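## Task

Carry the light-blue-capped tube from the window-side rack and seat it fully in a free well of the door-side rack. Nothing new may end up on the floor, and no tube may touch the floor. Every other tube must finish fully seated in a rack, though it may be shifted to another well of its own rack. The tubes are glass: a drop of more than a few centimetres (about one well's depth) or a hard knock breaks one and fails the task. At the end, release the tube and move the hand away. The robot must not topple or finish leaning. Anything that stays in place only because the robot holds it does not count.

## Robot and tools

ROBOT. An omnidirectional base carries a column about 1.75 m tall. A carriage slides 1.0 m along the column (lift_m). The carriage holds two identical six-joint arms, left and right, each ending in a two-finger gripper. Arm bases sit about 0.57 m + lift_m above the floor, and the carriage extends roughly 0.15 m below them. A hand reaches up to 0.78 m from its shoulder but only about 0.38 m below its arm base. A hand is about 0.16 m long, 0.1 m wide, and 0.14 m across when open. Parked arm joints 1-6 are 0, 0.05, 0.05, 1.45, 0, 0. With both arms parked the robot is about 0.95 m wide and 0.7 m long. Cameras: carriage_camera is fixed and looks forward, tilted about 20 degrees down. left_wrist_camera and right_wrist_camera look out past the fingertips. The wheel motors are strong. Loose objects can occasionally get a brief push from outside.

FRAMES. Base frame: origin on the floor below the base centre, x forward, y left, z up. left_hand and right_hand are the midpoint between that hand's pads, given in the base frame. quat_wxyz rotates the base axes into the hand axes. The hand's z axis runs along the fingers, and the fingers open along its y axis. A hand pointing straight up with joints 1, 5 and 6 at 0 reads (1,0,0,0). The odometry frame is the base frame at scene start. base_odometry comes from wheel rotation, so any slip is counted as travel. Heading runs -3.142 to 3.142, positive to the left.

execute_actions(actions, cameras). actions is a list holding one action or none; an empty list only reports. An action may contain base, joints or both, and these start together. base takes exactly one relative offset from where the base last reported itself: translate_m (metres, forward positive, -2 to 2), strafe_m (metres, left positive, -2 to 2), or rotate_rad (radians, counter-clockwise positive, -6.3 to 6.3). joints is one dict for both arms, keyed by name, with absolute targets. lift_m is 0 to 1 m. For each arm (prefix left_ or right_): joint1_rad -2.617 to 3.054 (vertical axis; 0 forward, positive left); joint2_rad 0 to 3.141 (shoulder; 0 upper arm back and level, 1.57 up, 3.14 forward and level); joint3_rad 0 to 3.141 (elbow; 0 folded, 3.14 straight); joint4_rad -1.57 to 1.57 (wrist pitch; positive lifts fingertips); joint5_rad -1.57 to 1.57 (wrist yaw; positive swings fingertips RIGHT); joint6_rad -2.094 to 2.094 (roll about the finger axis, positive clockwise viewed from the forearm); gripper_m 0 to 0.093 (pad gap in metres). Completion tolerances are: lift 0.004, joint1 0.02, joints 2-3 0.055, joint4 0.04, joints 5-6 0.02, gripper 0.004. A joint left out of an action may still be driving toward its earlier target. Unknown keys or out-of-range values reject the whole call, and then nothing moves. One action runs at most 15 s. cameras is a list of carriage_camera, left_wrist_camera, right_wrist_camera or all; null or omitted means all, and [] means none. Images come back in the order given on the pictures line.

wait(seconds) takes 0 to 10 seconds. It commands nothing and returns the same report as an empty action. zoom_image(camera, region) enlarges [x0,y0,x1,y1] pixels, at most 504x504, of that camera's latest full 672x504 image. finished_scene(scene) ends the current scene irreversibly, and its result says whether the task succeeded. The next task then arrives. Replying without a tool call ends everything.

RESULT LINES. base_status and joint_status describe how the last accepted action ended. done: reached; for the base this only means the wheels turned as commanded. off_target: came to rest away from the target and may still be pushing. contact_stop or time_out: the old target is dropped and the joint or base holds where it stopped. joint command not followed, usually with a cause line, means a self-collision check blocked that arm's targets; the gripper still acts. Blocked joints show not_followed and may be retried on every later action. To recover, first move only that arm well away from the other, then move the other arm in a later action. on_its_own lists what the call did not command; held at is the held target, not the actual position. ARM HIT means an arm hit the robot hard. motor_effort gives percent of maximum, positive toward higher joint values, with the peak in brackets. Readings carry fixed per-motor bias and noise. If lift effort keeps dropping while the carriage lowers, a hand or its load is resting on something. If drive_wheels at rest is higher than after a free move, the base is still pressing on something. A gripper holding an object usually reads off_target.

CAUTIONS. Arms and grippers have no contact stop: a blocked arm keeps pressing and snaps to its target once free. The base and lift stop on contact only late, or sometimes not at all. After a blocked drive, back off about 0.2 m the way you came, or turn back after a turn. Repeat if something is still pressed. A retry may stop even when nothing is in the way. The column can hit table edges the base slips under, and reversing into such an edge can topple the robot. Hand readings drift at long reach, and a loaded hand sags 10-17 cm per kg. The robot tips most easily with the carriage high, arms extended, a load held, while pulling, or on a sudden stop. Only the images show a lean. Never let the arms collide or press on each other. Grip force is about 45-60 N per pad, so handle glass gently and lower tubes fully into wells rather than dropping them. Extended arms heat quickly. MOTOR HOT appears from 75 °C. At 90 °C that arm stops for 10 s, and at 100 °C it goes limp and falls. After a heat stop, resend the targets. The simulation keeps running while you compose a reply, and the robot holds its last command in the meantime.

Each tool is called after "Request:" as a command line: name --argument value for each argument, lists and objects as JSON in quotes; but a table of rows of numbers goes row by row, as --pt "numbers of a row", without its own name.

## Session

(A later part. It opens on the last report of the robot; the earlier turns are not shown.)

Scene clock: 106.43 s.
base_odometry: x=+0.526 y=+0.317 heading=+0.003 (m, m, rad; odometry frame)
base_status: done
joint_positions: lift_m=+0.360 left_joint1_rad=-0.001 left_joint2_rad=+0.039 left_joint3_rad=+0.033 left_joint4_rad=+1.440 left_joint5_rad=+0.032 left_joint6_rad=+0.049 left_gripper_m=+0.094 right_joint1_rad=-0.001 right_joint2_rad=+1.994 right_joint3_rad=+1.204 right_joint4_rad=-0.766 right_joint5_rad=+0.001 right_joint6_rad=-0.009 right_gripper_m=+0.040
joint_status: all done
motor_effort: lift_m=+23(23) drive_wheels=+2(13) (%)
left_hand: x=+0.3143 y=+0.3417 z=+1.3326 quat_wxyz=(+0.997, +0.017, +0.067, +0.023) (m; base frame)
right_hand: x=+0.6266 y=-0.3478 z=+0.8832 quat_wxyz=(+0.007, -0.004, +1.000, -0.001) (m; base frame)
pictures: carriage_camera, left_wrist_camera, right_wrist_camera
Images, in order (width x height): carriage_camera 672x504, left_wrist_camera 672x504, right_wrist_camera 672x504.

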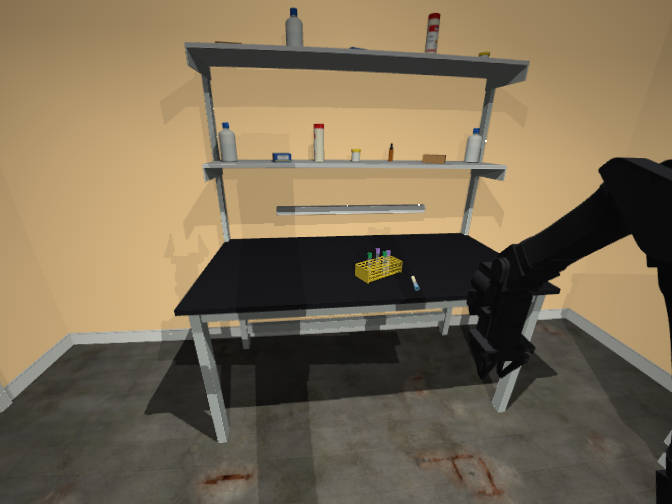

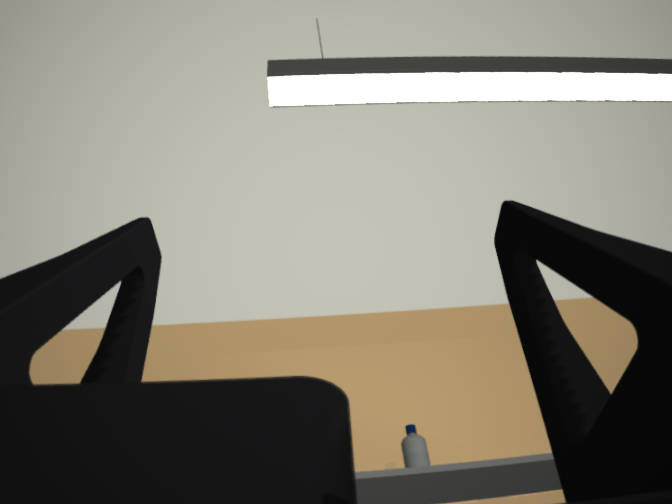

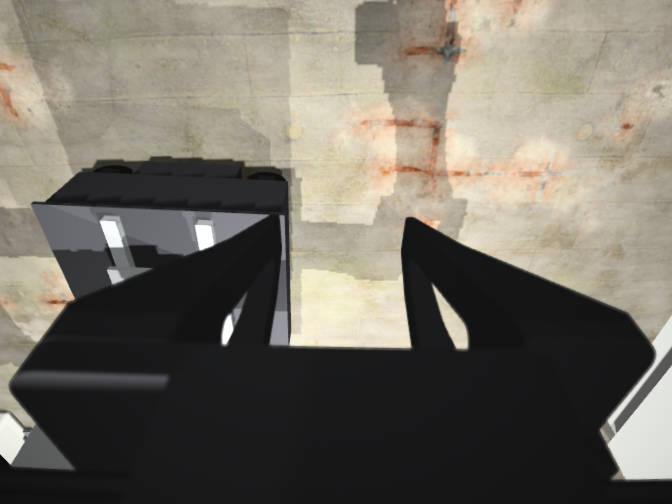

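Request:
execute_actions --actions '[{"base":{"translate_m":0.48}}]' --cameras '["carriage_camera","right_wrist_camera"]'

Scene clock: 109.70 s.
base_odometry: x=+1.006 y=+0.318 heading=+0.002 (m, m, rad; odometry frame)
base_status: done
joint_positions: lift_m=+0.360 left_joint1_rad=-0.001 left_joint2_rad=+0.039 left_joint3_rad=+0.033 left_joint4_rad=+1.441 left_joint5_rad=+0.032 left_joint6_rad=+0.049 left_gripper_m=+0.094 right_joint1_rad=-0.001 right_joint2_rad=+1.994 right_joint3_rad=+1.204 right_joint4_rad=-0.769 right_joint5_rad=+0.001 right_joint6_rad=-0.009 right_gripper_m=+0.040
joint_status: not commanded
motor_effort: lift_m=+23(23) drive_wheels=-9(18) (%)
left_hand: x=+0.3142 y=+0.3417 z=+1.3326 quat_wxyz=(+0.997, +0.017, +0.067, +0.023) (m; base frame)
right_hand: x=+0.6260 y=-0.3478 z=+0.8832 quat_wxyz=(+0.006, -0.004, +1.000, -0.001) (m; base frame)
pictures: carriage_camera, right_wrist_camera
Images, in order (width x height): carriage_camera 672x504, right_wrist_camera 672x504.

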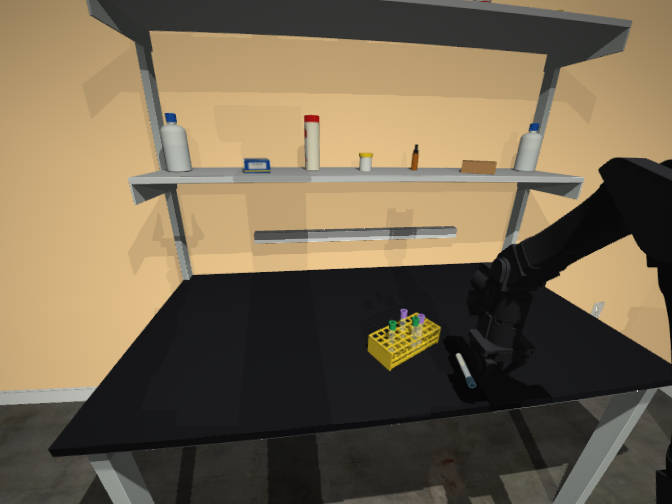

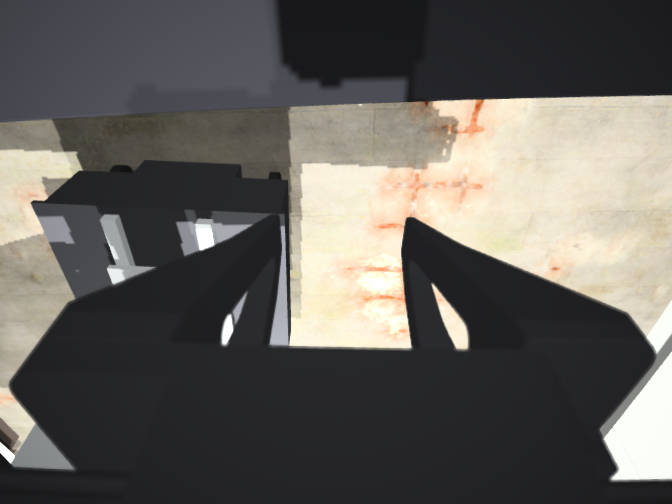

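Request:
execute_actions --actions '[{"base":{"translate_m":0.12},"joints":{"lift_m":0.38}}]' --cameras '["carriage_camera","right_wrist_camera"]'

Scene clock: 111.73 s.
base_odometry: x=+1.126 y=+0.317 heading=+0.001 (m, m, rad; odometry frame)
base_status: done
joint_positions: lift_m=+0.380 left_joint1_rad=-0.001 left_joint2_rad=+0.039 left_joint3_rad=+0.033 left_joint4_rad=+1.439 left_joint5_rad=+0.032 left_joint6_rad=+0.049 left_gripper_m=+0.094 right_joint1_rad=-0.001 right_joint2_rad=+1.991 right_joint3_rad=+1.204 right_joint4_rad=-0.769 right_joint5_rad=+0.001 right_joint6_rad=-0.009 right_gripper_m=+0.040
joint_status: all done
motor_effort: lift_m=+23(27) drive_wheels=-8(16) (%)
left_hand: x=+0.3146 y=+0.3417 z=+1.3525 quat_wxyz=(+0.997, +0.017, +0.068, +0.023) (m; base frame)
right_hand: x=+0.6263 y=-0.3475 z=+0.9040 quat_wxyz=(+0.007, -0.004, +1.000, -0.001) (m; base frame)
pictures: carriage_camera, right_wrist_camera
Images, in order (width x height): carriage_camera 672x504, right_wrist_camera 672x504.

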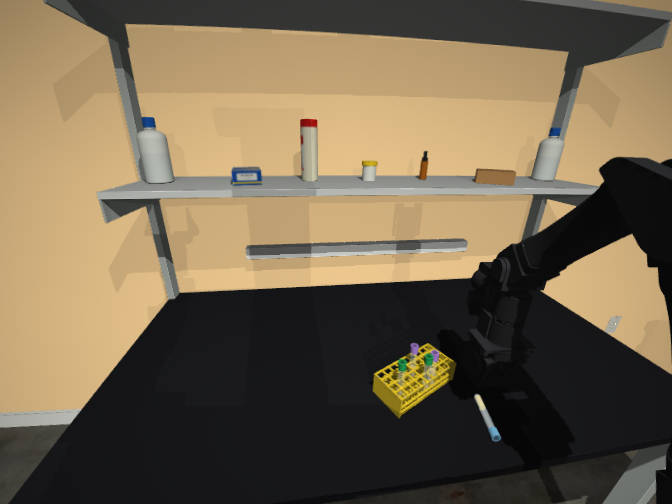

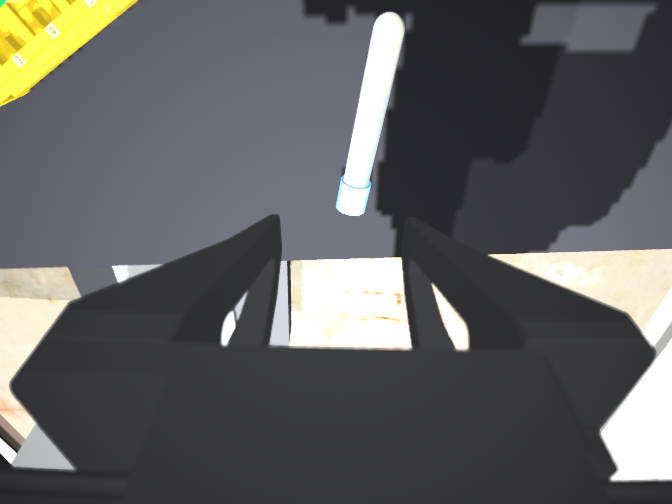

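Request:
execute_actions --actions '[{"base":{"strafe_m":-0.02},"joints":{"lift_m":0.31,"right_joint6_rad":0.17}}]' --cameras '["right_wrist_camera"]'

Scene clock: 113.50 s.
base_odometry: x=+1.126 y=+0.297 heading=+0.002 (m, m, rad; odometry frame)
base_status: done
joint_positions: lift_m=+0.310 left_joint1_rad=-0.001 left_joint2_rad=+0.039 left_joint3_rad=+0.033 left_joint4_rad=+1.440 left_joint5_rad=+0.032 left_joint6_rad=+0.049 left_gripper_m=+0.094 right_joint1_rad=-0.001 right_joint2_rad=+1.996 right_joint3_rad=+1.204 right_joint4_rad=-0.769 right_joint5_rad=+0.001 right_joint6_rad=+0.161 right_gripper_m=+0.040
joint_status: all done
motor_effort: lift_m=+22(22) drive_wheels=+7(14) (%)
left_hand: x=+0.3145 y=+0.3417 z=+1.2827 quat_wxyz=(+0.997, +0.017, +0.068, +0.023) (m; base frame)
right_hand: x=+0.6257 y=-0.3478 z=+0.8325 quat_wxyz=(+0.005, +0.081, +0.997, +0.000) (m; base frame)
pictures: right_wrist_camera
Images, in order (width x height): right_wrist_camera 672x504.

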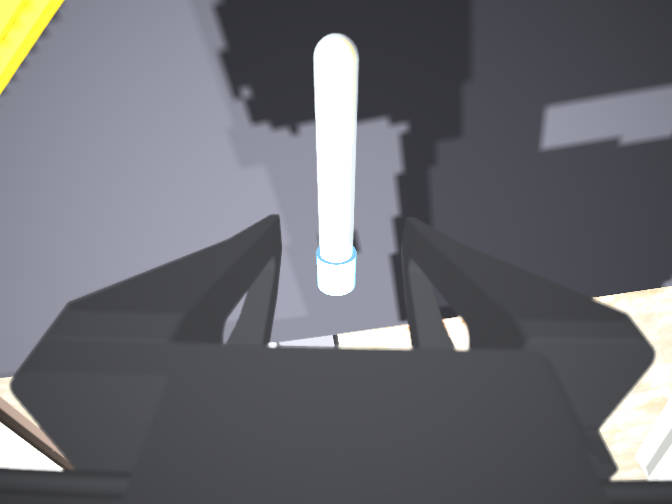

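Request:
execute_actions --actions '[{"base":{"translate_m":0.02},"joints":{"lift_m":0.275}}]' --cameras '["right_wrist_camera"]'

Request:
execute_actions --actions '[{"joints":{"lift_m":0.26}}]' --cameras '["right_wrist_camera"]'

Scene clock: 114.90 s.
base_odometry: x=+1.146 y=+0.297 heading=+0.000 (m, m, rad; odometry frame)
base_status: done
joint_positions: lift_m=+0.275 left_joint1_rad=-0.001 left_joint2_rad=+0.039 left_joint3_rad=+0.034 left_joint4_rad=+1.441 left_joint5_rad=+0.032 left_joint6_rad=+0.049 left_gripper_m=+0.094 right_joint1_rad=-0.001 right_joint2_rad=+1.996 right_joint3_rad=+1.204 right_joint4_rad=-0.769 right_joint5_rad=+0.001 right_joint6_rad=+0.161 right_gripper_m=+0.040
joint_status: all done
motor_effort: lift_m=+21(21) drive_wheels=-10(14) (%)
left_hand: x=+0.3140 y=+0.3417 z=+1.2479 quat_wxyz=(+0.997, +0.017, +0.067, +0.023) (m; base frame)
right_hand: x=+0.6257 y=-0.3478 z=+0.7975 quat_wxyz=(+0.005, +0.081, +0.997, +0.000) (m; base frame)
pictures: right_wrist_camera
Images, in order (width x height): right_wrist_camera 672x504.

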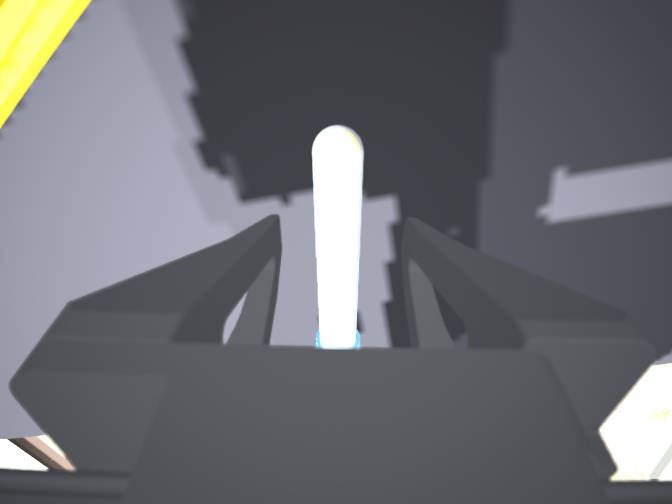

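Scene clock: 115.50 s.
base_odometry: x=+1.146 y=+0.297 heading=+0.000 (m, m, rad; odometry frame)
base_status: not commanded
joint_positions: lift_m=+0.260 left_joint1_rad=-0.001 left_joint2_rad=+0.039 left_joint3_rad=+0.034 left_joint4_rad=+1.442 left_joint5_rad=+0.032 left_joint6_rad=+0.049 left_gripper_m=+0.094 right_joint1_rad=-0.001 right_joint2_rad=+1.998 right_joint3_rad=+1.204 right_joint4_rad=-0.768 right_joint5_rad=+0.000 right_joint6_rad=+0.162 right_gripper_m=+0.040
joint_status: all done
motor_effort: lift_m=+21(22) drive_wheels=+8(11) (%)
left_hand: x=+0.3139 y=+0.3417 z=+1.2329 quat_wxyz=(+0.997, +0.017, +0.067, +0.023) (m; base frame)
right_hand: x=+0.6256 y=-0.3477 z=+0.7821 quat_wxyz=(+0.004, +0.081, +0.997, +0.000) (m; base frame)
pictures: right_wrist_camera
Images, in order (width x height): right_wrist_camera 672x504.

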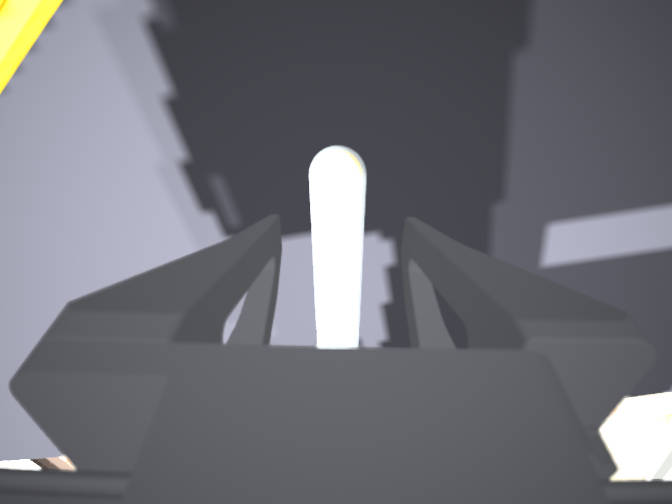

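Request:
execute_actions --actions '[{"joints":{"lift_m":0.245}}]' --cameras '["right_wrist_camera"]'

Request:
execute_actions --actions '[{"joints":{"right_gripper_m":0.004}}]' --cameras '["right_wrist_camera"]'

Scene clock: 116.20 s.
base_odometry: x=+1.146 y=+0.297 heading=+0.000 (m, m, rad; odometry frame)
base_status: not commanded
joint_positions: lift_m=+0.245 left_joint1_rad=-0.001 left_joint2_rad=+0.039 left_joint3_rad=+0.034 left_joint4_rad=+1.441 left_joint5_rad=+0.032 left_joint6_rad=+0.049 left_gripper_m=+0.094 right_joint1_rad=-0.001 right_joint2_rad=+1.958 right_joint3_rad=+1.204 right_joint4_rad=-0.792 right_joint5_rad=+0.000 right_joint6_rad=+0.162 right_gripper_m=+0.040
joint_status: all done
motor_effort: lift_m=+19(19) drive_wheels=+8(10) (%)
left_hand: x=+0.3140 y=+0.3417 z=+1.2181 quat_wxyz=(+0.997, +0.017, +0.067, +0.023) (m; base frame)
right_hand: x=+0.6251 y=-0.3476 z=+0.7802 quat_wxyz=(+0.013, +0.081, +0.997, +0.001) (m; base frame)
pictures: right_wrist_camera
Images, in order (width x height): right_wrist_camera 672x504.

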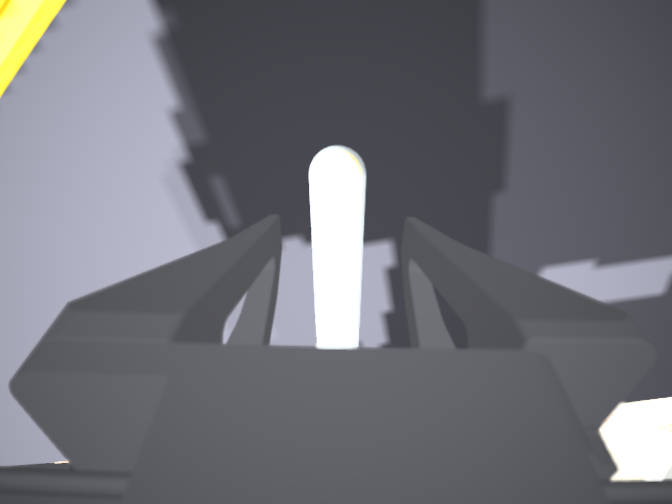

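Scene clock: 116.77 s.
base_odometry: x=+1.146 y=+0.297 heading=+0.001 (m, m, rad; odometry frame)
base_status: not commanded
joint_positions: lift_m=+0.245 left_joint1_rad=-0.001 left_joint2_rad=+0.039 left_joint3_rad=+0.034 left_joint4_rad=+1.441 left_joint5_rad=+0.032 left_joint6_rad=+0.049 left_gripper_m=+0.094 right_joint1_rad=-0.001 right_joint2_rad=+1.958 right_joint3_rad=+1.204 right_joint4_rad=-0.787 right_joint5_rad=+0.000 right_joint6_rad=+0.162 right_gripper_m=+0.014
joint_status: right_gripper_m off_target (ended at +0.014, target +0.004)
motor_effort: lift_m=+19(19) drive_wheels=+8(8) (%)
left_hand: x=+0.3140 y=+0.3417 z=+1.2181 quat_wxyz=(+0.997, +0.017, +0.067, +0.023) (m; base frame)
right_hand: x=+0.6263 y=-0.3476 z=+0.7803 quat_wxyz=(+0.015, +0.081, +0.997, +0.001) (m; base frame)
pictures: right_wrist_camera
Images, in order (width x height): right_wrist_camera 672x504.

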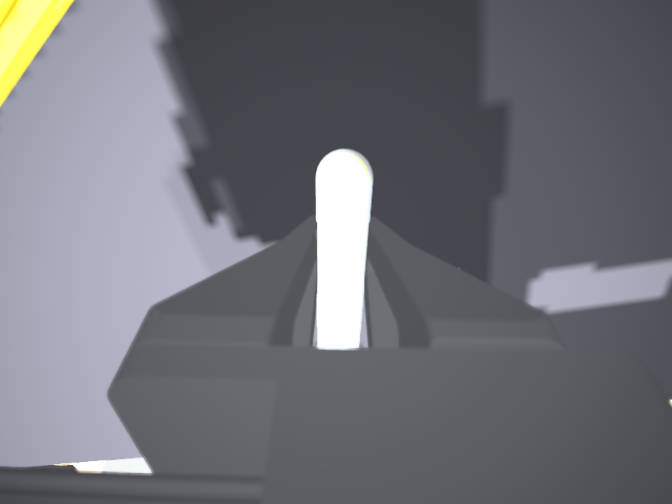

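Request:
execute_actions --actions '[{"joints":{"lift_m":0.285}}]' --cameras '[]'

Request:
execute_actions --actions '[{"joints":{"right_joint6_rad":-1.41},"base":{"translate_m":0.02}}]' --cameras '["carriage_camera"]'

Request:
execute_actions --actions '[{"joints":{"lift_m":0.261}}]' --cameras '[]'

Request:
execute_actions --actions '[{"joints":{"right_gripper_m":0.04}}]' --cameras '[]'

Request:
execute_actions --actions '[{"joints":{"lift_m":0.33}}]' --cameras '[]'

Request:
execute_actions --actions '[{"joints":{"right_joint6_rad":1.73}}]' --cameras '["carriage_camera","right_wrist_camera"]'

Scene clock: 117.93 s.
base_odometry: x=+1.146 y=+0.297 heading=+0.000 (m, m, rad; odometry frame)
base_status: not commanded
joint_positions: lift_m=+0.285 left_joint1_rad=-0.001 left_joint2_rad=+0.039 left_joint3_rad=+0.034 left_joint4_rad=+1.441 left_joint5_rad=+0.032 left_joint6_rad=+0.049 left_gripper_m=+0.094 right_joint1_rad=-0.001 right_joint2_rad=+1.993 right_joint3_rad=+1.204 right_joint4_rad=-0.772 right_joint5_rad=+0.000 right_joint6_rad=+0.162 right_gripper_m=+0.014
joint_status: all done
motor_effort: lift_m=+22(28) drive_wheels=+8(9) (%)
left_hand: x=+0.3141 y=+0.3417 z=+1.2577 quat_wxyz=(+0.997, +0.017, +0.067, +0.023) (m; base frame)
right_hand: x=+0.6254 y=-0.3476 z=+0.8084 quat_wxyz=(+0.005, +0.081, +0.997, +0.000) (m; base frame)
pictures: none
No camera images: the call's "cameras" was empty. Leave "cameras" out to get every camera's image.

Scene clock: 119.67 s.
base_odometry: x=+1.166 y=+0.297 heading=+0.000 (m, m, rad; odometry frame)
base_status: done
joint_positions: lift_m=+0.285 left_joint1_rad=-0.001 left_joint2_rad=+0.039 left_joint3_rad=+0.034 left_joint4_rad=+1.440 left_joint5_rad=+0.032 left_joint6_rad=+0.049 left_gripper_m=+0.094 right_joint1_rad=-0.001 right_joint2_rad=+1.993 right_joint3_rad=+1.204 right_joint4_rad=-0.769 right_joint5_rad=+0.000 right_joint6_rad=-1.401 right_gripper_m=+0.014
joint_status: all done
motor_effort: lift_m=+22(22) drive_wheels=+7(18) (%)
left_hand: x=+0.3143 y=+0.3417 z=+1.2577 quat_wxyz=(+0.997, +0.017, +0.067, +0.023) (m; base frame)
right_hand: x=+0.6261 y=-0.3475 z=+0.8084 quat_wxyz=(+0.005, -0.644, +0.765, -0.004) (m; base frame)
pictures: carriage_camera
Images, in order (width x height): carriage_camera 672x504.

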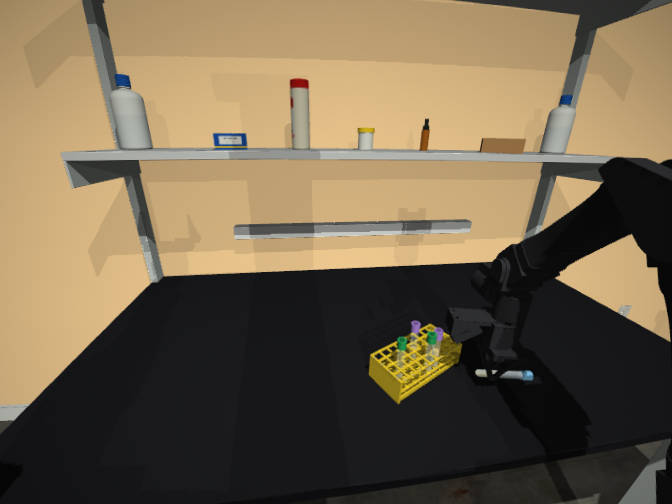

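Scene clock: 120.27 s.
base_odometry: x=+1.166 y=+0.297 heading=-0.001 (m, m, rad; odometry frame)
base_status: not commanded
joint_positions: lift_m=+0.261 left_joint1_rad=-0.001 left_joint2_rad=+0.039 left_joint3_rad=+0.034 left_joint4_rad=+1.440 left_joint5_rad=+0.032 left_joint6_rad=+0.049 left_gripper_m=+0.094 right_joint1_rad=-0.001 right_joint2_rad=+1.999 right_joint3_rad=+1.204 right_joint4_rad=-0.769 right_joint5_rad=+0.000 right_joint6_rad=-1.401 right_gripper_m=+0.014
joint_status: all done
motor_effort: lift_m=+21(22) drive_wheels=+7(9) (%)
left_hand: x=+0.3144 y=+0.3417 z=+1.2338 quat_wxyz=(+0.997, +0.017, +0.067, +0.023) (m; base frame)
right_hand: x=+0.6254 y=-0.3475 z=+0.7828 quat_wxyz=(+0.003, -0.644, +0.765, -0.002) (m; base frame)
pictures: none
No camera images: the call's "cameras" was empty. Leave "cameras" out to get every camera's image.

Scene clock: 120.83 s.
base_odometry: x=+1.166 y=+0.297 heading=-0.001 (m, m, rad; odometry frame)
base_status: not commanded
joint_positions: lift_m=+0.261 left_joint1_rad=-0.001 left_joint2_rad=+0.039 left_joint3_rad=+0.034 left_joint4_rad=+1.440 left_joint5_rad=+0.032 left_joint6_rad=+0.049 left_gripper_m=+0.094 right_joint1_rad=-0.001 right_joint2_rad=+1.999 right_joint3_rad=+1.204 right_joint4_rad=-0.769 right_joint5_rad=+0.000 right_joint6_rad=-1.401 right_gripper_m=+0.040
joint_status: all done
motor_effort: lift_m=+21(21) drive_wheels=+7(7) (%)
left_hand: x=+0.3144 y=+0.3417 z=+1.2338 quat_wxyz=(+0.997, +0.017, +0.067, +0.023) (m; base frame)
right_hand: x=+0.6254 y=-0.3475 z=+0.7828 quat_wxyz=(+0.003, -0.644, +0.765, -0.002) (m; base frame)
pictures: none
No camera images: the call's "cameras" was empty. Leave "cameras" out to get every camera's image.

Scene clock: 121.63 s.
base_odometry: x=+1.166 y=+0.297 heading=+0.000 (m, m, rad; odometry frame)
base_status: not commanded
joint_positions: lift_m=+0.330 left_joint1_rad=-0.001 left_joint2_rad=+0.039 left_joint3_rad=+0.034 left_joint4_rad=+1.440 left_joint5_rad=+0.032 left_joint6_rad=+0.049 left_gripper_m=+0.094 right_joint1_rad=-0.001 right_joint2_rad=+1.994 right_joint3_rad=+1.204 right_joint4_rad=-0.768 right_joint5_rad=+0.000 right_joint6_rad=-1.401 right_gripper_m=+0.040
joint_status: all done
motor_effort: lift_m=+23(28) drive_wheels=+7(9) (%)
left_hand: x=+0.3143 y=+0.3417 z=+1.3027 quat_wxyz=(+0.997, +0.017, +0.067, +0.023) (m; base frame)
right_hand: x=+0.6262 y=-0.3475 z=+0.8530 quat_wxyz=(+0.005, -0.644, +0.765, -0.004) (m; base frame)
pictures: none
No camera images: the call's "cameras" was empty. Leave "cameras" out to get every camera's image.

Scene clock: 123.97 s.
base_odometry: x=+1.166 y=+0.297 heading=+0.000 (m, m, rad; odometry frame)
base_status: not commanded
joint_positions: lift_m=+0.330 left_joint1_rad=-0.001 left_joint2_rad=+0.039 left_joint3_rad=+0.034 left_joint4_rad=+1.440 left_joint5_rad=+0.032 left_joint6_rad=+0.049 left_gripper_m=+0.094 right_joint1_rad=-0.001 right_joint2_rad=+1.994 right_joint3_rad=+1.204 right_joint4_rad=-0.768 right_joint5_rad=+0.000 right_joint6_rad=+1.721 right_gripper_m=+0.040
joint_status: all done
motor_effort: lift_m=+23(23) drive_wheels=+7(8) (%)
left_hand: x=+0.3143 y=+0.3417 z=+1.3027 quat_wxyz=(+0.997, +0.017, +0.067, +0.023) (m; base frame)
right_hand: x=+0.6262 y=-0.3475 z=+0.8530 quat_wxyz=(+0.004, +0.759, +0.652, +0.005) (m; base frame)
pictures: carriage_camera, right_wrist_camera
Images, in order (width x height): carriage_camera 672x504, right_wrist_camera 672x504.

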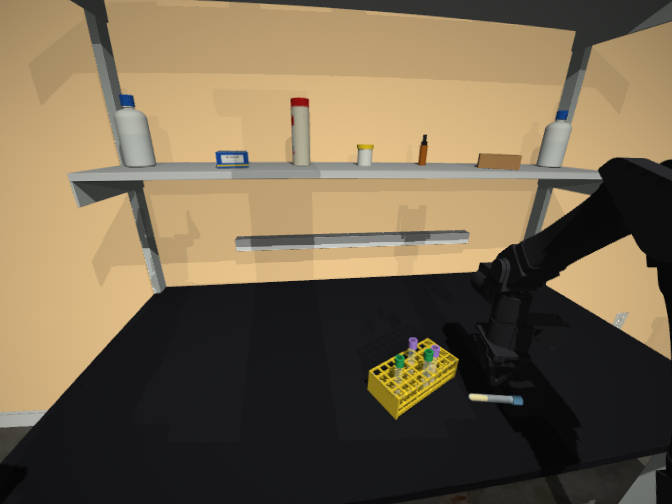

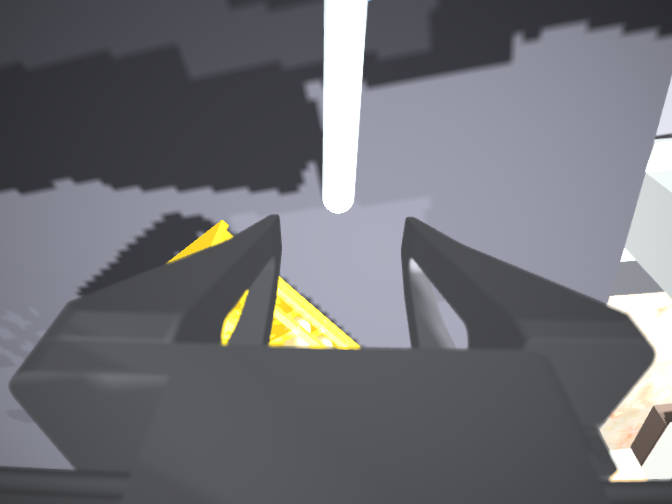

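Request:
execute_actions --actions '[{"base":{"strafe_m":-0.066}}]' --cameras '[]'

Request:
execute_actions --actions '[{"base":{"translate_m":-0.01},"joints":{"lift_m":0.285}}]' --cameras '["right_wrist_camera"]'

Scene clock: 125.53 s.
base_odometry: x=+1.166 y=+0.231 heading=+0.000 (m, m, rad; odometry frame)
base_status: done
joint_positions: lift_m=+0.330 left_joint1_rad=-0.001 left_joint2_rad=+0.039 left_joint3_rad=+0.034 left_joint4_rad=+1.440 left_joint5_rad=+0.032 left_joint6_rad=+0.049 left_gripper_m=+0.094 right_joint1_rad=+0.000 right_joint2_rad=+1.994 right_joint3_rad=+1.204 right_joint4_rad=-0.768 right_joint5_rad=+0.000 right_joint6_rad=+1.721 right_gripper_m=+0.040
joint_status: not commanded
motor_effort: lift_m=+22(22) drive_wheels=+3(16) (%)
left_hand: x=+0.3143 y=+0.3417 z=+1.3027 quat_wxyz=(+0.997, +0.017, +0.067, +0.023) (m; base frame)
right_hand: x=+0.6262 y=-0.3472 z=+0.8530 quat_wxyz=(+0.004, +0.758, +0.652, +0.005) (m; base frame)
pictures: none
No camera images: the call's "cameras" was empty. Leave "cameras" out to get every camera's image.

Scene clock: 126.27 s.
base_odometry: x=+1.157 y=+0.231 heading=+0.000 (m, m, rad; odometry frame)
base_status: done
joint_positions: lift_m=+0.285 left_joint1_rad=-0.001 left_joint2_rad=+0.039 left_joint3_rad=+0.034 left_joint4_rad=+1.440 left_joint5_rad=+0.032 left_joint6_rad=+0.049 left_gripper_m=+0.094 right_joint1_rad=+0.000 right_joint2_rad=+1.995 right_joint3_rad=+1.204 right_joint4_rad=-0.769 right_joint5_rad=+0.000 right_joint6_rad=+1.721 right_gripper_m=+0.040
joint_status: all done
motor_effort: lift_m=+22(22) drive_wheels=+2(6) (%)
left_hand: x=+0.3143 y=+0.3417 z=+1.2578 quat_wxyz=(+0.997, +0.017, +0.067, +0.023) (m; base frame)
right_hand: x=+0.6256 y=-0.3472 z=+0.8078 quat_wxyz=(+0.003, +0.758, +0.652, +0.004) (m; base frame)
pictures: right_wrist_camera
Images, in order (width x height): right_wrist_camera 672x504.

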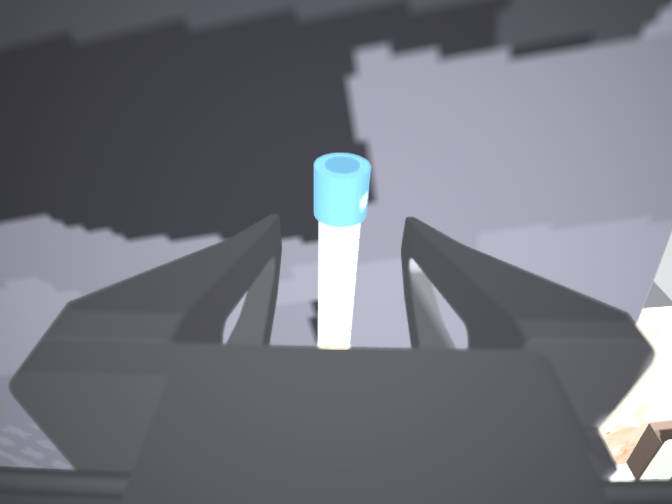

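Request:
execute_actions --actions '[{"base":{"strafe_m":-0.012},"joints":{"lift_m":0.257}}]' --cameras '[]'

Request:
execute_actions --actions '[{"joints":{"right_gripper_m":0.006}}]' --cameras '["right_wrist_camera"]'

Scene clock: 127.30 s.
base_odometry: x=+1.157 y=+0.219 heading=+0.000 (m, m, rad; odometry frame)
base_status: done
joint_positions: lift_m=+0.257 left_joint1_rad=-0.001 left_joint2_rad=+0.039 left_joint3_rad=+0.034 left_joint4_rad=+1.441 left_joint5_rad=+0.032 left_joint6_rad=+0.049 left_gripper_m=+0.094 right_joint1_rad=+0.000 right_joint2_rad=+1.991 right_joint3_rad=+1.204 right_joint4_rad=-0.769 right_joint5_rad=-0.003 right_joint6_rad=+1.722 right_gripper_m=+0.040
joint_status: all done
motor_effort: lift_m=+21(22) drive_wheels=-2(10) (%)
left_hand: x=+0.3140 y=+0.3417 z=+1.2299 quat_wxyz=(+0.997, +0.017, +0.067, +0.023) (m; base frame)
right_hand: x=+0.6263 y=-0.3466 z=+0.7815 quat_wxyz=(+0.004, +0.758, +0.652, +0.006) (m; base frame)
pictures: none
No camera images: the call's "cameras" was empty. Leave "cameras" out to get every camera's image.

Scene clock: 127.83 s.
base_odometry: x=+1.157 y=+0.219 heading=+0.000 (m, m, rad; odometry frame)
base_status: not commanded
joint_positions: lift_m=+0.257 left_joint1_rad=-0.001 left_joint2_rad=+0.039 left_joint3_rad=+0.034 left_joint4_rad=+1.441 left_joint5_rad=+0.032 left_joint6_rad=+0.049 left_gripper_m=+0.094 right_joint1_rad=+0.000 right_joint2_rad=+1.991 right_joint3_rad=+1.204 right_joint4_rad=-0.771 right_joint5_rad=-0.003 right_joint6_rad=+1.722 right_gripper_m=+0.017
joint_status: right_gripper_m off_target (ended at +0.017, target +0.006)
motor_effort: lift_m=+20(20) drive_wheels=-2(2) (%)
left_hand: x=+0.3140 y=+0.3417 z=+1.2299 quat_wxyz=(+0.997, +0.017, +0.067, +0.023) (m; base frame)
right_hand: x=+0.6259 y=-0.3466 z=+0.7815 quat_wxyz=(+0.003, +0.758, +0.652, +0.006) (m; base frame)
pictures: right_wrist_camera
Images, in order (width x height): right_wrist_camera 672x504.

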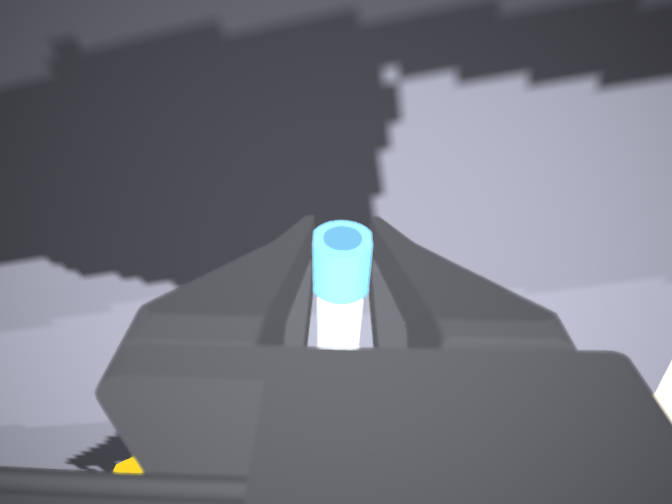

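Request:
execute_actions --actions '[{"joints":{"lift_m":0.40}}]' --cameras '[]'

Request:
execute_actions --actions '[{"joints":{"right_joint6_rad":0.01},"base":{"translate_m":-0.33}}]' --cameras '[]'

Request:
execute_actions --actions '[{"joints":{"right_joint4_rad":0.79,"lift_m":0.28},"base":{"strafe_m":0.19}}]'

Request:
zoom_image --camera "carriage_camera" --region '[380,200,520,320]'

Scene clock: 129.13 s.
base_odometry: x=+1.157 y=+0.219 heading=+0.000 (m, m, rad; odometry frame)
base_status: not commanded
joint_positions: lift_m=+0.400 left_joint1_rad=-0.001 left_joint2_rad=+0.039 left_joint3_rad=+0.034 left_joint4_rad=+1.441 left_joint5_rad=+0.032 left_joint6_rad=+0.049 left_gripper_m=+0.094 right_joint1_rad=+0.000 right_joint2_rad=+1.995 right_joint3_rad=+1.204 right_joint4_rad=-0.769 right_joint5_rad=-0.003 right_joint6_rad=+1.722 right_gripper_m=+0.017
joint_status: all done
motor_effort: lift_m=+23(28) drive_wheels=-2(2) (%)
left_hand: x=+0.3141 y=+0.3417 z=+1.3727 quat_wxyz=(+0.997, +0.017, +0.067, +0.023) (m; base frame)
right_hand: x=+0.6259 y=-0.3466 z=+0.9227 quat_wxyz=(+0.003, +0.758, +0.652, +0.005) (m; base frame)
pictures: none
No camera images: the call's "cameras" was empty. Leave "cameras" out to get every camera's image.

Scene clock: 131.70 s.
base_odometry: x=+0.826 y=+0.218 heading=+0.000 (m, m, rad; odometry frame)
base_status: done
joint_positions: lift_m=+0.400 left_joint1_rad=-0.001 left_joint2_rad=+0.039 left_joint3_rad=+0.034 left_joint4_rad=+1.442 left_joint5_rad=+0.032 left_joint6_rad=+0.049 left_gripper_m=+0.094 right_joint1_rad=+0.000 right_joint2_rad=+1.995 right_joint3_rad=+1.204 right_joint4_rad=-0.768 right_joint5_rad=-0.003 right_joint6_rad=+0.019 right_gripper_m=+0.017
joint_status: all done
motor_effort: lift_m=+23(23) drive_wheels=-2(13) (%)
left_hand: x=+0.3139 y=+0.3417 z=+1.3727 quat_wxyz=(+0.997, +0.017, +0.067, +0.023) (m; base frame)
right_hand: x=+0.6260 y=-0.3466 z=+0.9227 quat_wxyz=(+0.006, +0.009, +1.000, +0.001) (m; base frame)
pictures: none
No camera images: the call's "cameras" was empty. Leave "cameras" out to get every camera's image.

Scene clock: 133.73 s.
base_odometry: x=+0.826 y=+0.408 heading=+0.000 (m, m, rad; odometry frame)
base_status: done
joint_positions: lift_m=+0.280 left_joint1_rad=-0.001 left_joint2_rad=+0.039 left_joint3_rad=+0.034 left_joint4_rad=+1.441 left_joint5_rad=+0.032 left_joint6_rad=+0.049 left_gripper_m=+0.094 right_joint1_rad=+0.001 right_joint2_rad=+2.001 right_joint3_rad=+1.204 right_joint4_rad=+0.792 right_joint5_rad=-0.002 right_joint6_rad=+0.019 right_gripper_m=+0.017
joint_status: all done
motor_effort: lift_m=+22(22) drive_wheels=-5(12) (%)
left_hand: x=+0.3140 y=+0.3417 z=+1.2528 quat_wxyz=(+0.997, +0.017, +0.067, +0.023) (m; base frame)
right_hand: x=+0.8697 y=-0.3464 z=+1.0453 quat_wxyz=(+0.705, +0.006, +0.709, +0.008) (m; base frame)
pictures: carriage_camera, left_wrist_camera, right_wrist_camera
Images, in order (width x height): carriage_camera 672x504, left_wrist_camera 672x504, right_wrist_camera 672x504.

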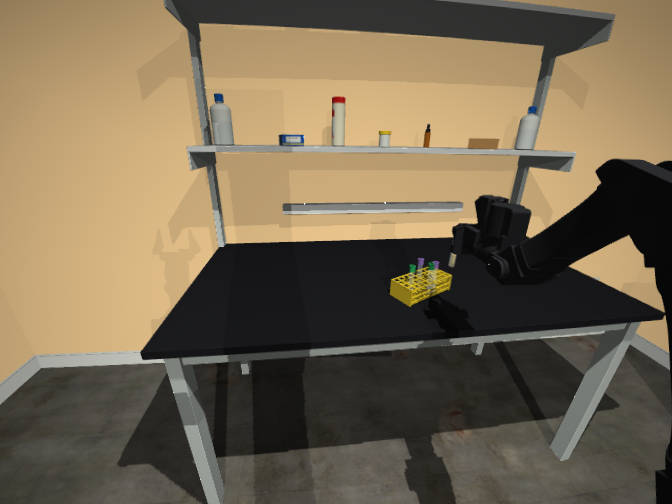

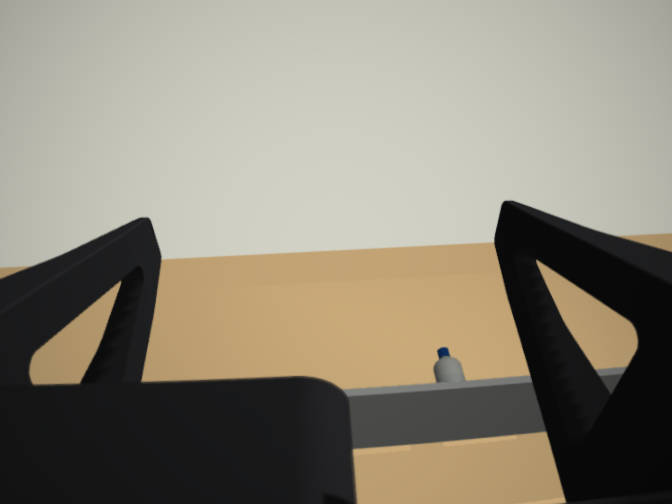

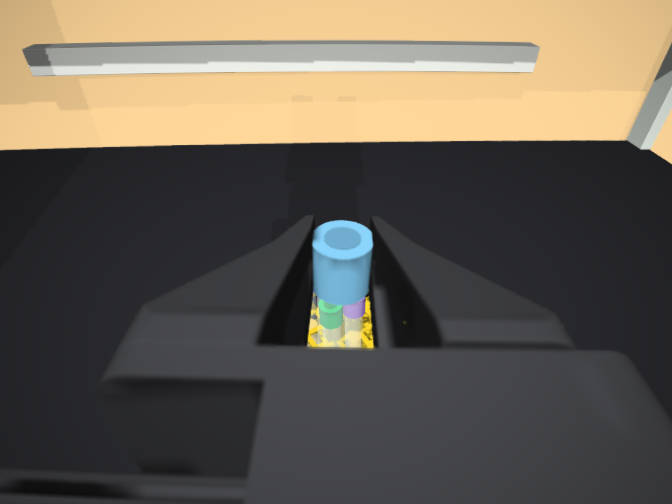

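Region (380, 200, 520, 320) of carriage_camera's 672x504 image, scaled by 3.600, with more detail than that image has; it fills the top 432 rows of this view, and the rest is white.

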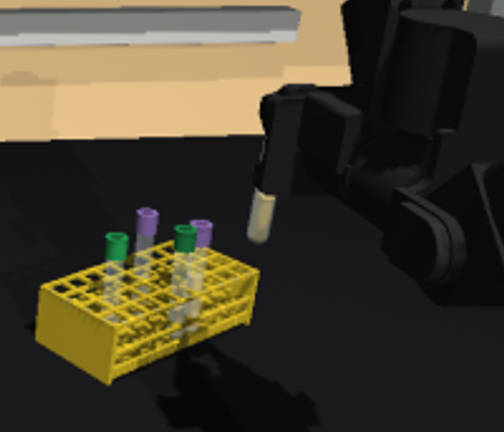

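Request:
execute_actions --actions '[{"base":{"strafe_m":-0.024}}]' --cameras '[]'

Request:
execute_actions --actions '[{"base":{"translate_m":0.13}}]' --cameras '[]'

Request:
execute_actions --actions '[{"joints":{"lift_m":0.21}}]' --cameras '["carriage_camera","right_wrist_camera"]'

Request:
zoom_image --camera "carriage_camera" --region '[410,225,490,295]'

Scene clock: 135.23 s.
base_odometry: x=+0.826 y=+0.384 heading=+0.001 (m, m, rad; odometry frame)
base_status: done
joint_positions: lift_m=+0.280 left_joint1_rad=-0.001 left_joint2_rad=+0.039 left_joint3_rad=+0.034 left_joint4_rad=+1.441 left_joint5_rad=+0.032 left_joint6_rad=+0.049 left_gripper_m=+0.094 right_joint1_rad=-0.001 right_joint2_rad=+2.001 right_joint3_rad=+1.204 right_joint4_rad=+0.792 right_joint5_rad=-0.002 right_joint6_rad=+0.019 right_gripper_m=+0.017
joint_status: not commanded
motor_effort: lift_m=+22(21) drive_wheels=-3(15) (%)
left_hand: x=+0.3140 y=+0.3417 z=+1.2528 quat_wxyz=(+0.997, +0.017, +0.067, +0.023) (m; base frame)
right_hand: x=+0.8697 y=-0.3474 z=+1.0455 quat_wxyz=(+0.705, +0.006, +0.709, +0.007) (m; base frame)
pictures: none
No camera images: the call's "cameras" was empty. Leave "cameras" out to get every camera's image.

Scene clock: 136.97 s.
base_odometry: x=+0.956 y=+0.385 heading=+0.002 (m, m, rad; odometry frame)
base_status: done
joint_positions: lift_m=+0.280 left_joint1_rad=-0.001 left_joint2_rad=+0.039 left_joint3_rad=+0.034 left_joint4_rad=+1.440 left_joint5_rad=+0.032 left_joint6_rad=+0.049 left_gripper_m=+0.094 right_joint1_rad=-0.001 right_joint2_rad=+2.001 right_joint3_rad=+1.204 right_joint4_rad=+0.792 right_joint5_rad=-0.002 right_joint6_rad=+0.019 right_gripper_m=+0.017
joint_status: not commanded
motor_effort: lift_m=+22(22) drive_wheels=-9(16) (%)
left_hand: x=+0.3142 y=+0.3417 z=+1.2528 quat_wxyz=(+0.997, +0.017, +0.067, +0.023) (m; base frame)
right_hand: x=+0.8697 y=-0.3474 z=+1.0455 quat_wxyz=(+0.705, +0.006, +0.709, +0.007) (m; base frame)
pictures: none
No camera images: the call's "cameras" was empty. Leave "cameras" out to get every camera's image.

Scene clock: 137.77 s.
base_odometry: x=+0.956 y=+0.385 heading=+0.002 (m, m, rad; odometry frame)
base_status: not commanded
joint_positions: lift_m=+0.210 left_joint1_rad=-0.001 left_joint2_rad=+0.039 left_joint3_rad=+0.034 left_joint4_rad=+1.440 left_joint5_rad=+0.032 left_joint6_rad=+0.049 left_gripper_m=+0.094 right_joint1_rad=-0.001 right_joint2_rad=+1.985 right_joint3_rad=+1.204 right_joint4_rad=+0.860 right_joint5_rad=-0.001 right_joint6_rad=+0.018 right_gripper_m=+0.017
joint_status: all done
motor_effort: lift_m=+21(22) drive_wheels=-9(10) (%)
left_hand: x=+0.3142 y=+0.3417 z=+1.1829 quat_wxyz=(+0.997, +0.017, +0.067, +0.023) (m; base frame)
right_hand: x=+0.8672 y=-0.3476 z=+1.0016 quat_wxyz=(+0.735, +0.006, +0.678, +0.006) (m; base frame)
pictures: carriage_camera, right_wrist_camera
Images, in order (width x height): carriage_camera 672x504, right_wrist_camera 672x504.

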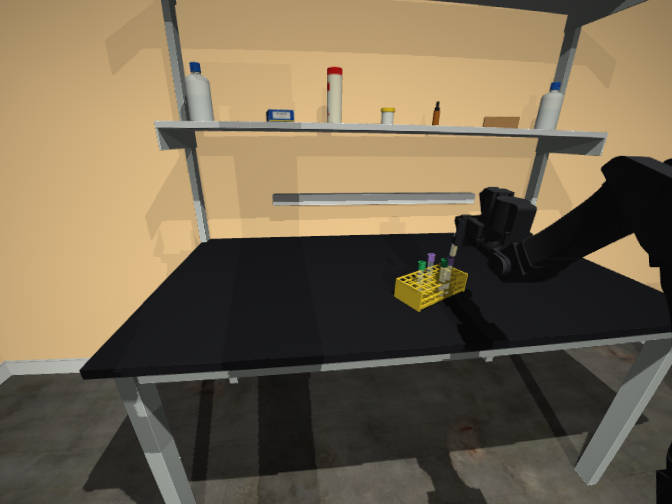

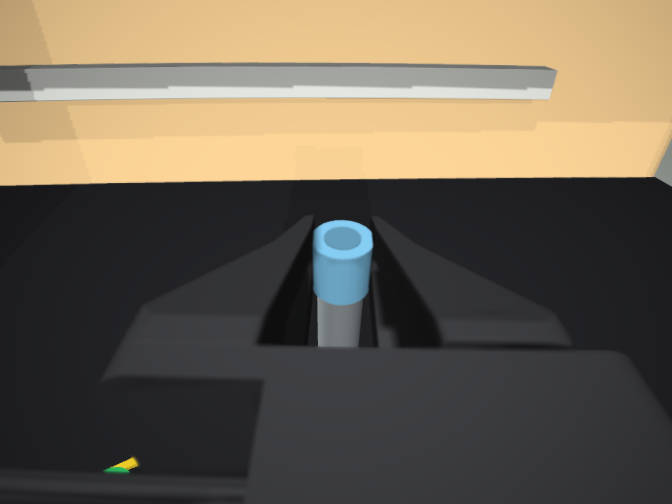

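Region (410, 225, 490, 295) of carriage_camera's 672x504 image, scaled by 6.300, with more detail than that image has; it fills the top 441 rows of this view, and the rest is white.

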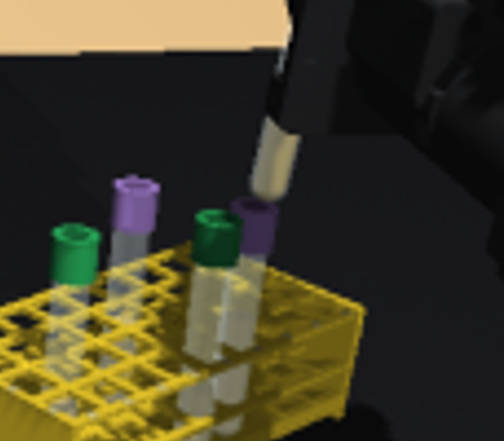

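Request:
execute_actions --actions '[{"joints":{"lift_m":0.26}}]' --cameras '[]'

Request:
execute_actions --actions '[{"base":{"strafe_m":-0.035}}]' --cameras '[]'

Request:
execute_actions --actions '[{"base":{"translate_m":-0.028}}]' --cameras '[]'

Request:
execute_actions --actions '[{"joints":{"lift_m":0.20}}]' --cameras '["carriage_camera","right_wrist_camera"]'

Request:
zoom_image --camera "carriage_camera" --region '[420,220,500,290]'

Scene clock: 138.97 s.
base_odometry: x=+0.956 y=+0.385 heading=+0.002 (m, m, rad; odometry frame)
base_status: not commanded
joint_positions: lift_m=+0.260 left_joint1_rad=-0.001 left_joint2_rad=+0.039 left_joint3_rad=+0.034 left_joint4_rad=+1.440 left_joint5_rad=+0.032 left_joint6_rad=+0.049 left_gripper_m=+0.094 right_joint1_rad=-0.001 right_joint2_rad=+1.991 right_joint3_rad=+1.204 right_joint4_rad=+0.802 right_joint5_rad=-0.001 right_joint6_rad=+0.018 right_gripper_m=+0.017
joint_status: all done
motor_effort: lift_m=+23(27) drive_wheels=+7(9) (%)
left_hand: x=+0.3142 y=+0.3417 z=+1.2327 quat_wxyz=(+0.997, +0.017, +0.067, +0.023) (m; base frame)
right_hand: x=+0.8685 y=-0.3476 z=+1.0337 quat_wxyz=(+0.712, +0.006, +0.702, +0.006) (m; base frame)
pictures: none
No camera images: the call's "cameras" was empty. Leave "cameras" out to get every camera's image.

Scene clock: 140.07 s.
base_odometry: x=+0.956 y=+0.350 heading=+0.003 (m, m, rad; odometry frame)
base_status: done
joint_positions: lift_m=+0.260 left_joint1_rad=-0.001 left_joint2_rad=+0.039 left_joint3_rad=+0.034 left_joint4_rad=+1.441 left_joint5_rad=+0.032 left_joint6_rad=+0.049 left_gripper_m=+0.094 right_joint1_rad=+0.001 right_joint2_rad=+1.991 right_joint3_rad=+1.204 right_joint4_rad=+0.797 right_joint5_rad=-0.001 right_joint6_rad=+0.018 right_gripper_m=+0.017
joint_status: not commanded
motor_effort: lift_m=+23(23) drive_wheels=+5(16) (%)
left_hand: x=+0.3141 y=+0.3417 z=+1.2327 quat_wxyz=(+0.997, +0.017, +0.067, +0.023) (m; base frame)
right_hand: x=+0.8686 y=-0.3464 z=+1.0325 quat_wxyz=(+0.711, +0.006, +0.704, +0.007) (m; base frame)
pictures: none
No camera images: the call's "cameras" was empty. Leave "cameras" out to get every camera's image.

Scene clock: 141.20 s.
base_odometry: x=+0.929 y=+0.350 heading=+0.002 (m, m, rad; odometry frame)
base_status: done
joint_positions: lift_m=+0.260 left_joint1_rad=-0.001 left_joint2_rad=+0.039 left_joint3_rad=+0.034 left_joint4_rad=+1.441 left_joint5_rad=+0.032 left_joint6_rad=+0.049 left_gripper_m=+0.094 right_joint1_rad=+0.001 right_joint2_rad=+1.991 right_joint3_rad=+1.204 right_joint4_rad=+0.794 right_joint5_rad=-0.001 right_joint6_rad=+0.018 right_gripper_m=+0.017
joint_status: not commanded
motor_effort: lift_m=+23(23) drive_wheels=+1(10) (%)
left_hand: x=+0.3140 y=+0.3417 z=+1.2327 quat_wxyz=(+0.997, +0.017, +0.067, +0.023) (m; base frame)
right_hand: x=+0.8686 y=-0.3464 z=+1.0318 quat_wxyz=(+0.709, +0.006, +0.705, +0.007) (m; base frame)
pictures: none
No camera images: the call's "cameras" was empty. Leave "cameras" out to get every camera's image.

Scene clock: 141.97 s.
base_odometry: x=+0.929 y=+0.350 heading=+0.002 (m, m, rad; odometry frame)
base_status: not commanded
joint_positions: lift_m=+0.200 left_joint1_rad=-0.001 left_joint2_rad=+0.039 left_joint3_rad=+0.034 left_joint4_rad=+1.441 left_joint5_rad=+0.032 left_joint6_rad=+0.049 left_gripper_m=+0.094 right_joint1_rad=+0.001 right_joint2_rad=+1.999 right_joint3_rad=+1.204 right_joint4_rad=+0.787 right_joint5_rad=-0.001 right_joint6_rad=+0.018 right_gripper_m=+0.017
joint_status: all done
motor_effort: lift_m=+21(21) drive_wheels=+1(1) (%)
left_hand: x=+0.3141 y=+0.3417 z=+1.1728 quat_wxyz=(+0.997, +0.017, +0.067, +0.023) (m; base frame)
right_hand: x=+0.8694 y=-0.3464 z=+0.9659 quat_wxyz=(+0.705, +0.006, +0.710, +0.007) (m; base frame)
pictures: carriage_camera, right_wrist_camera
Images, in order (width x height): carriage_camera 672x504, right_wrist_camera 672x504.

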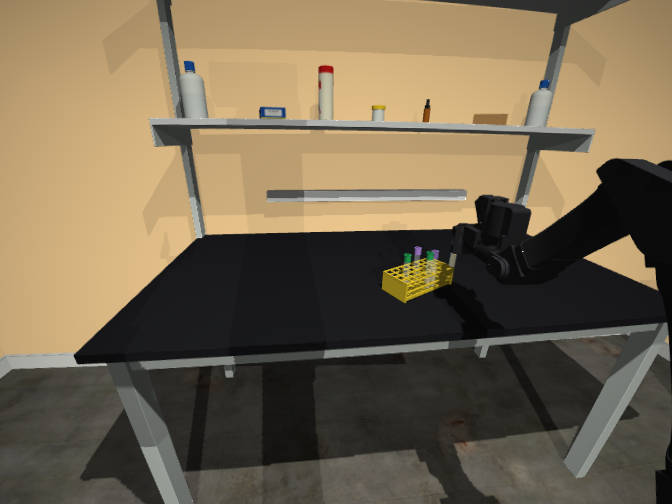

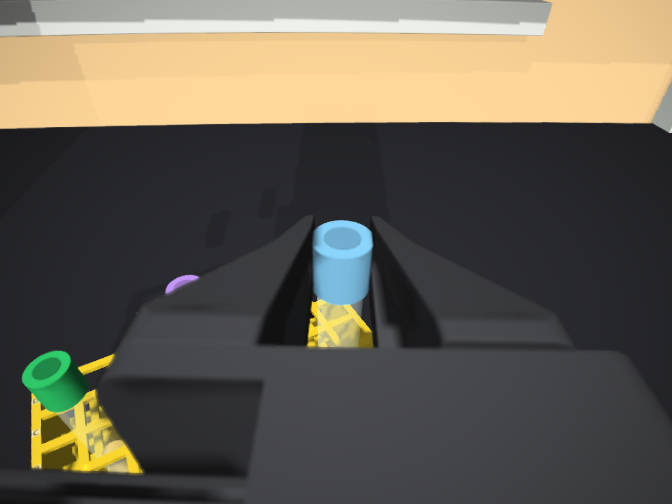

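Region (420, 220, 500, 290) of carriage_camera's 672x504 image, scaled by 6.300, with more detail than that image has; it fills the top 441 rows of this view, and the rest is white.

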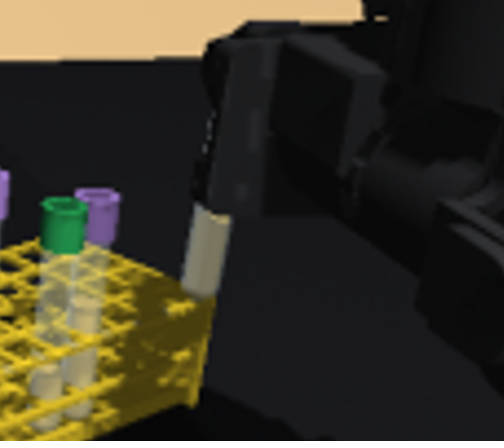

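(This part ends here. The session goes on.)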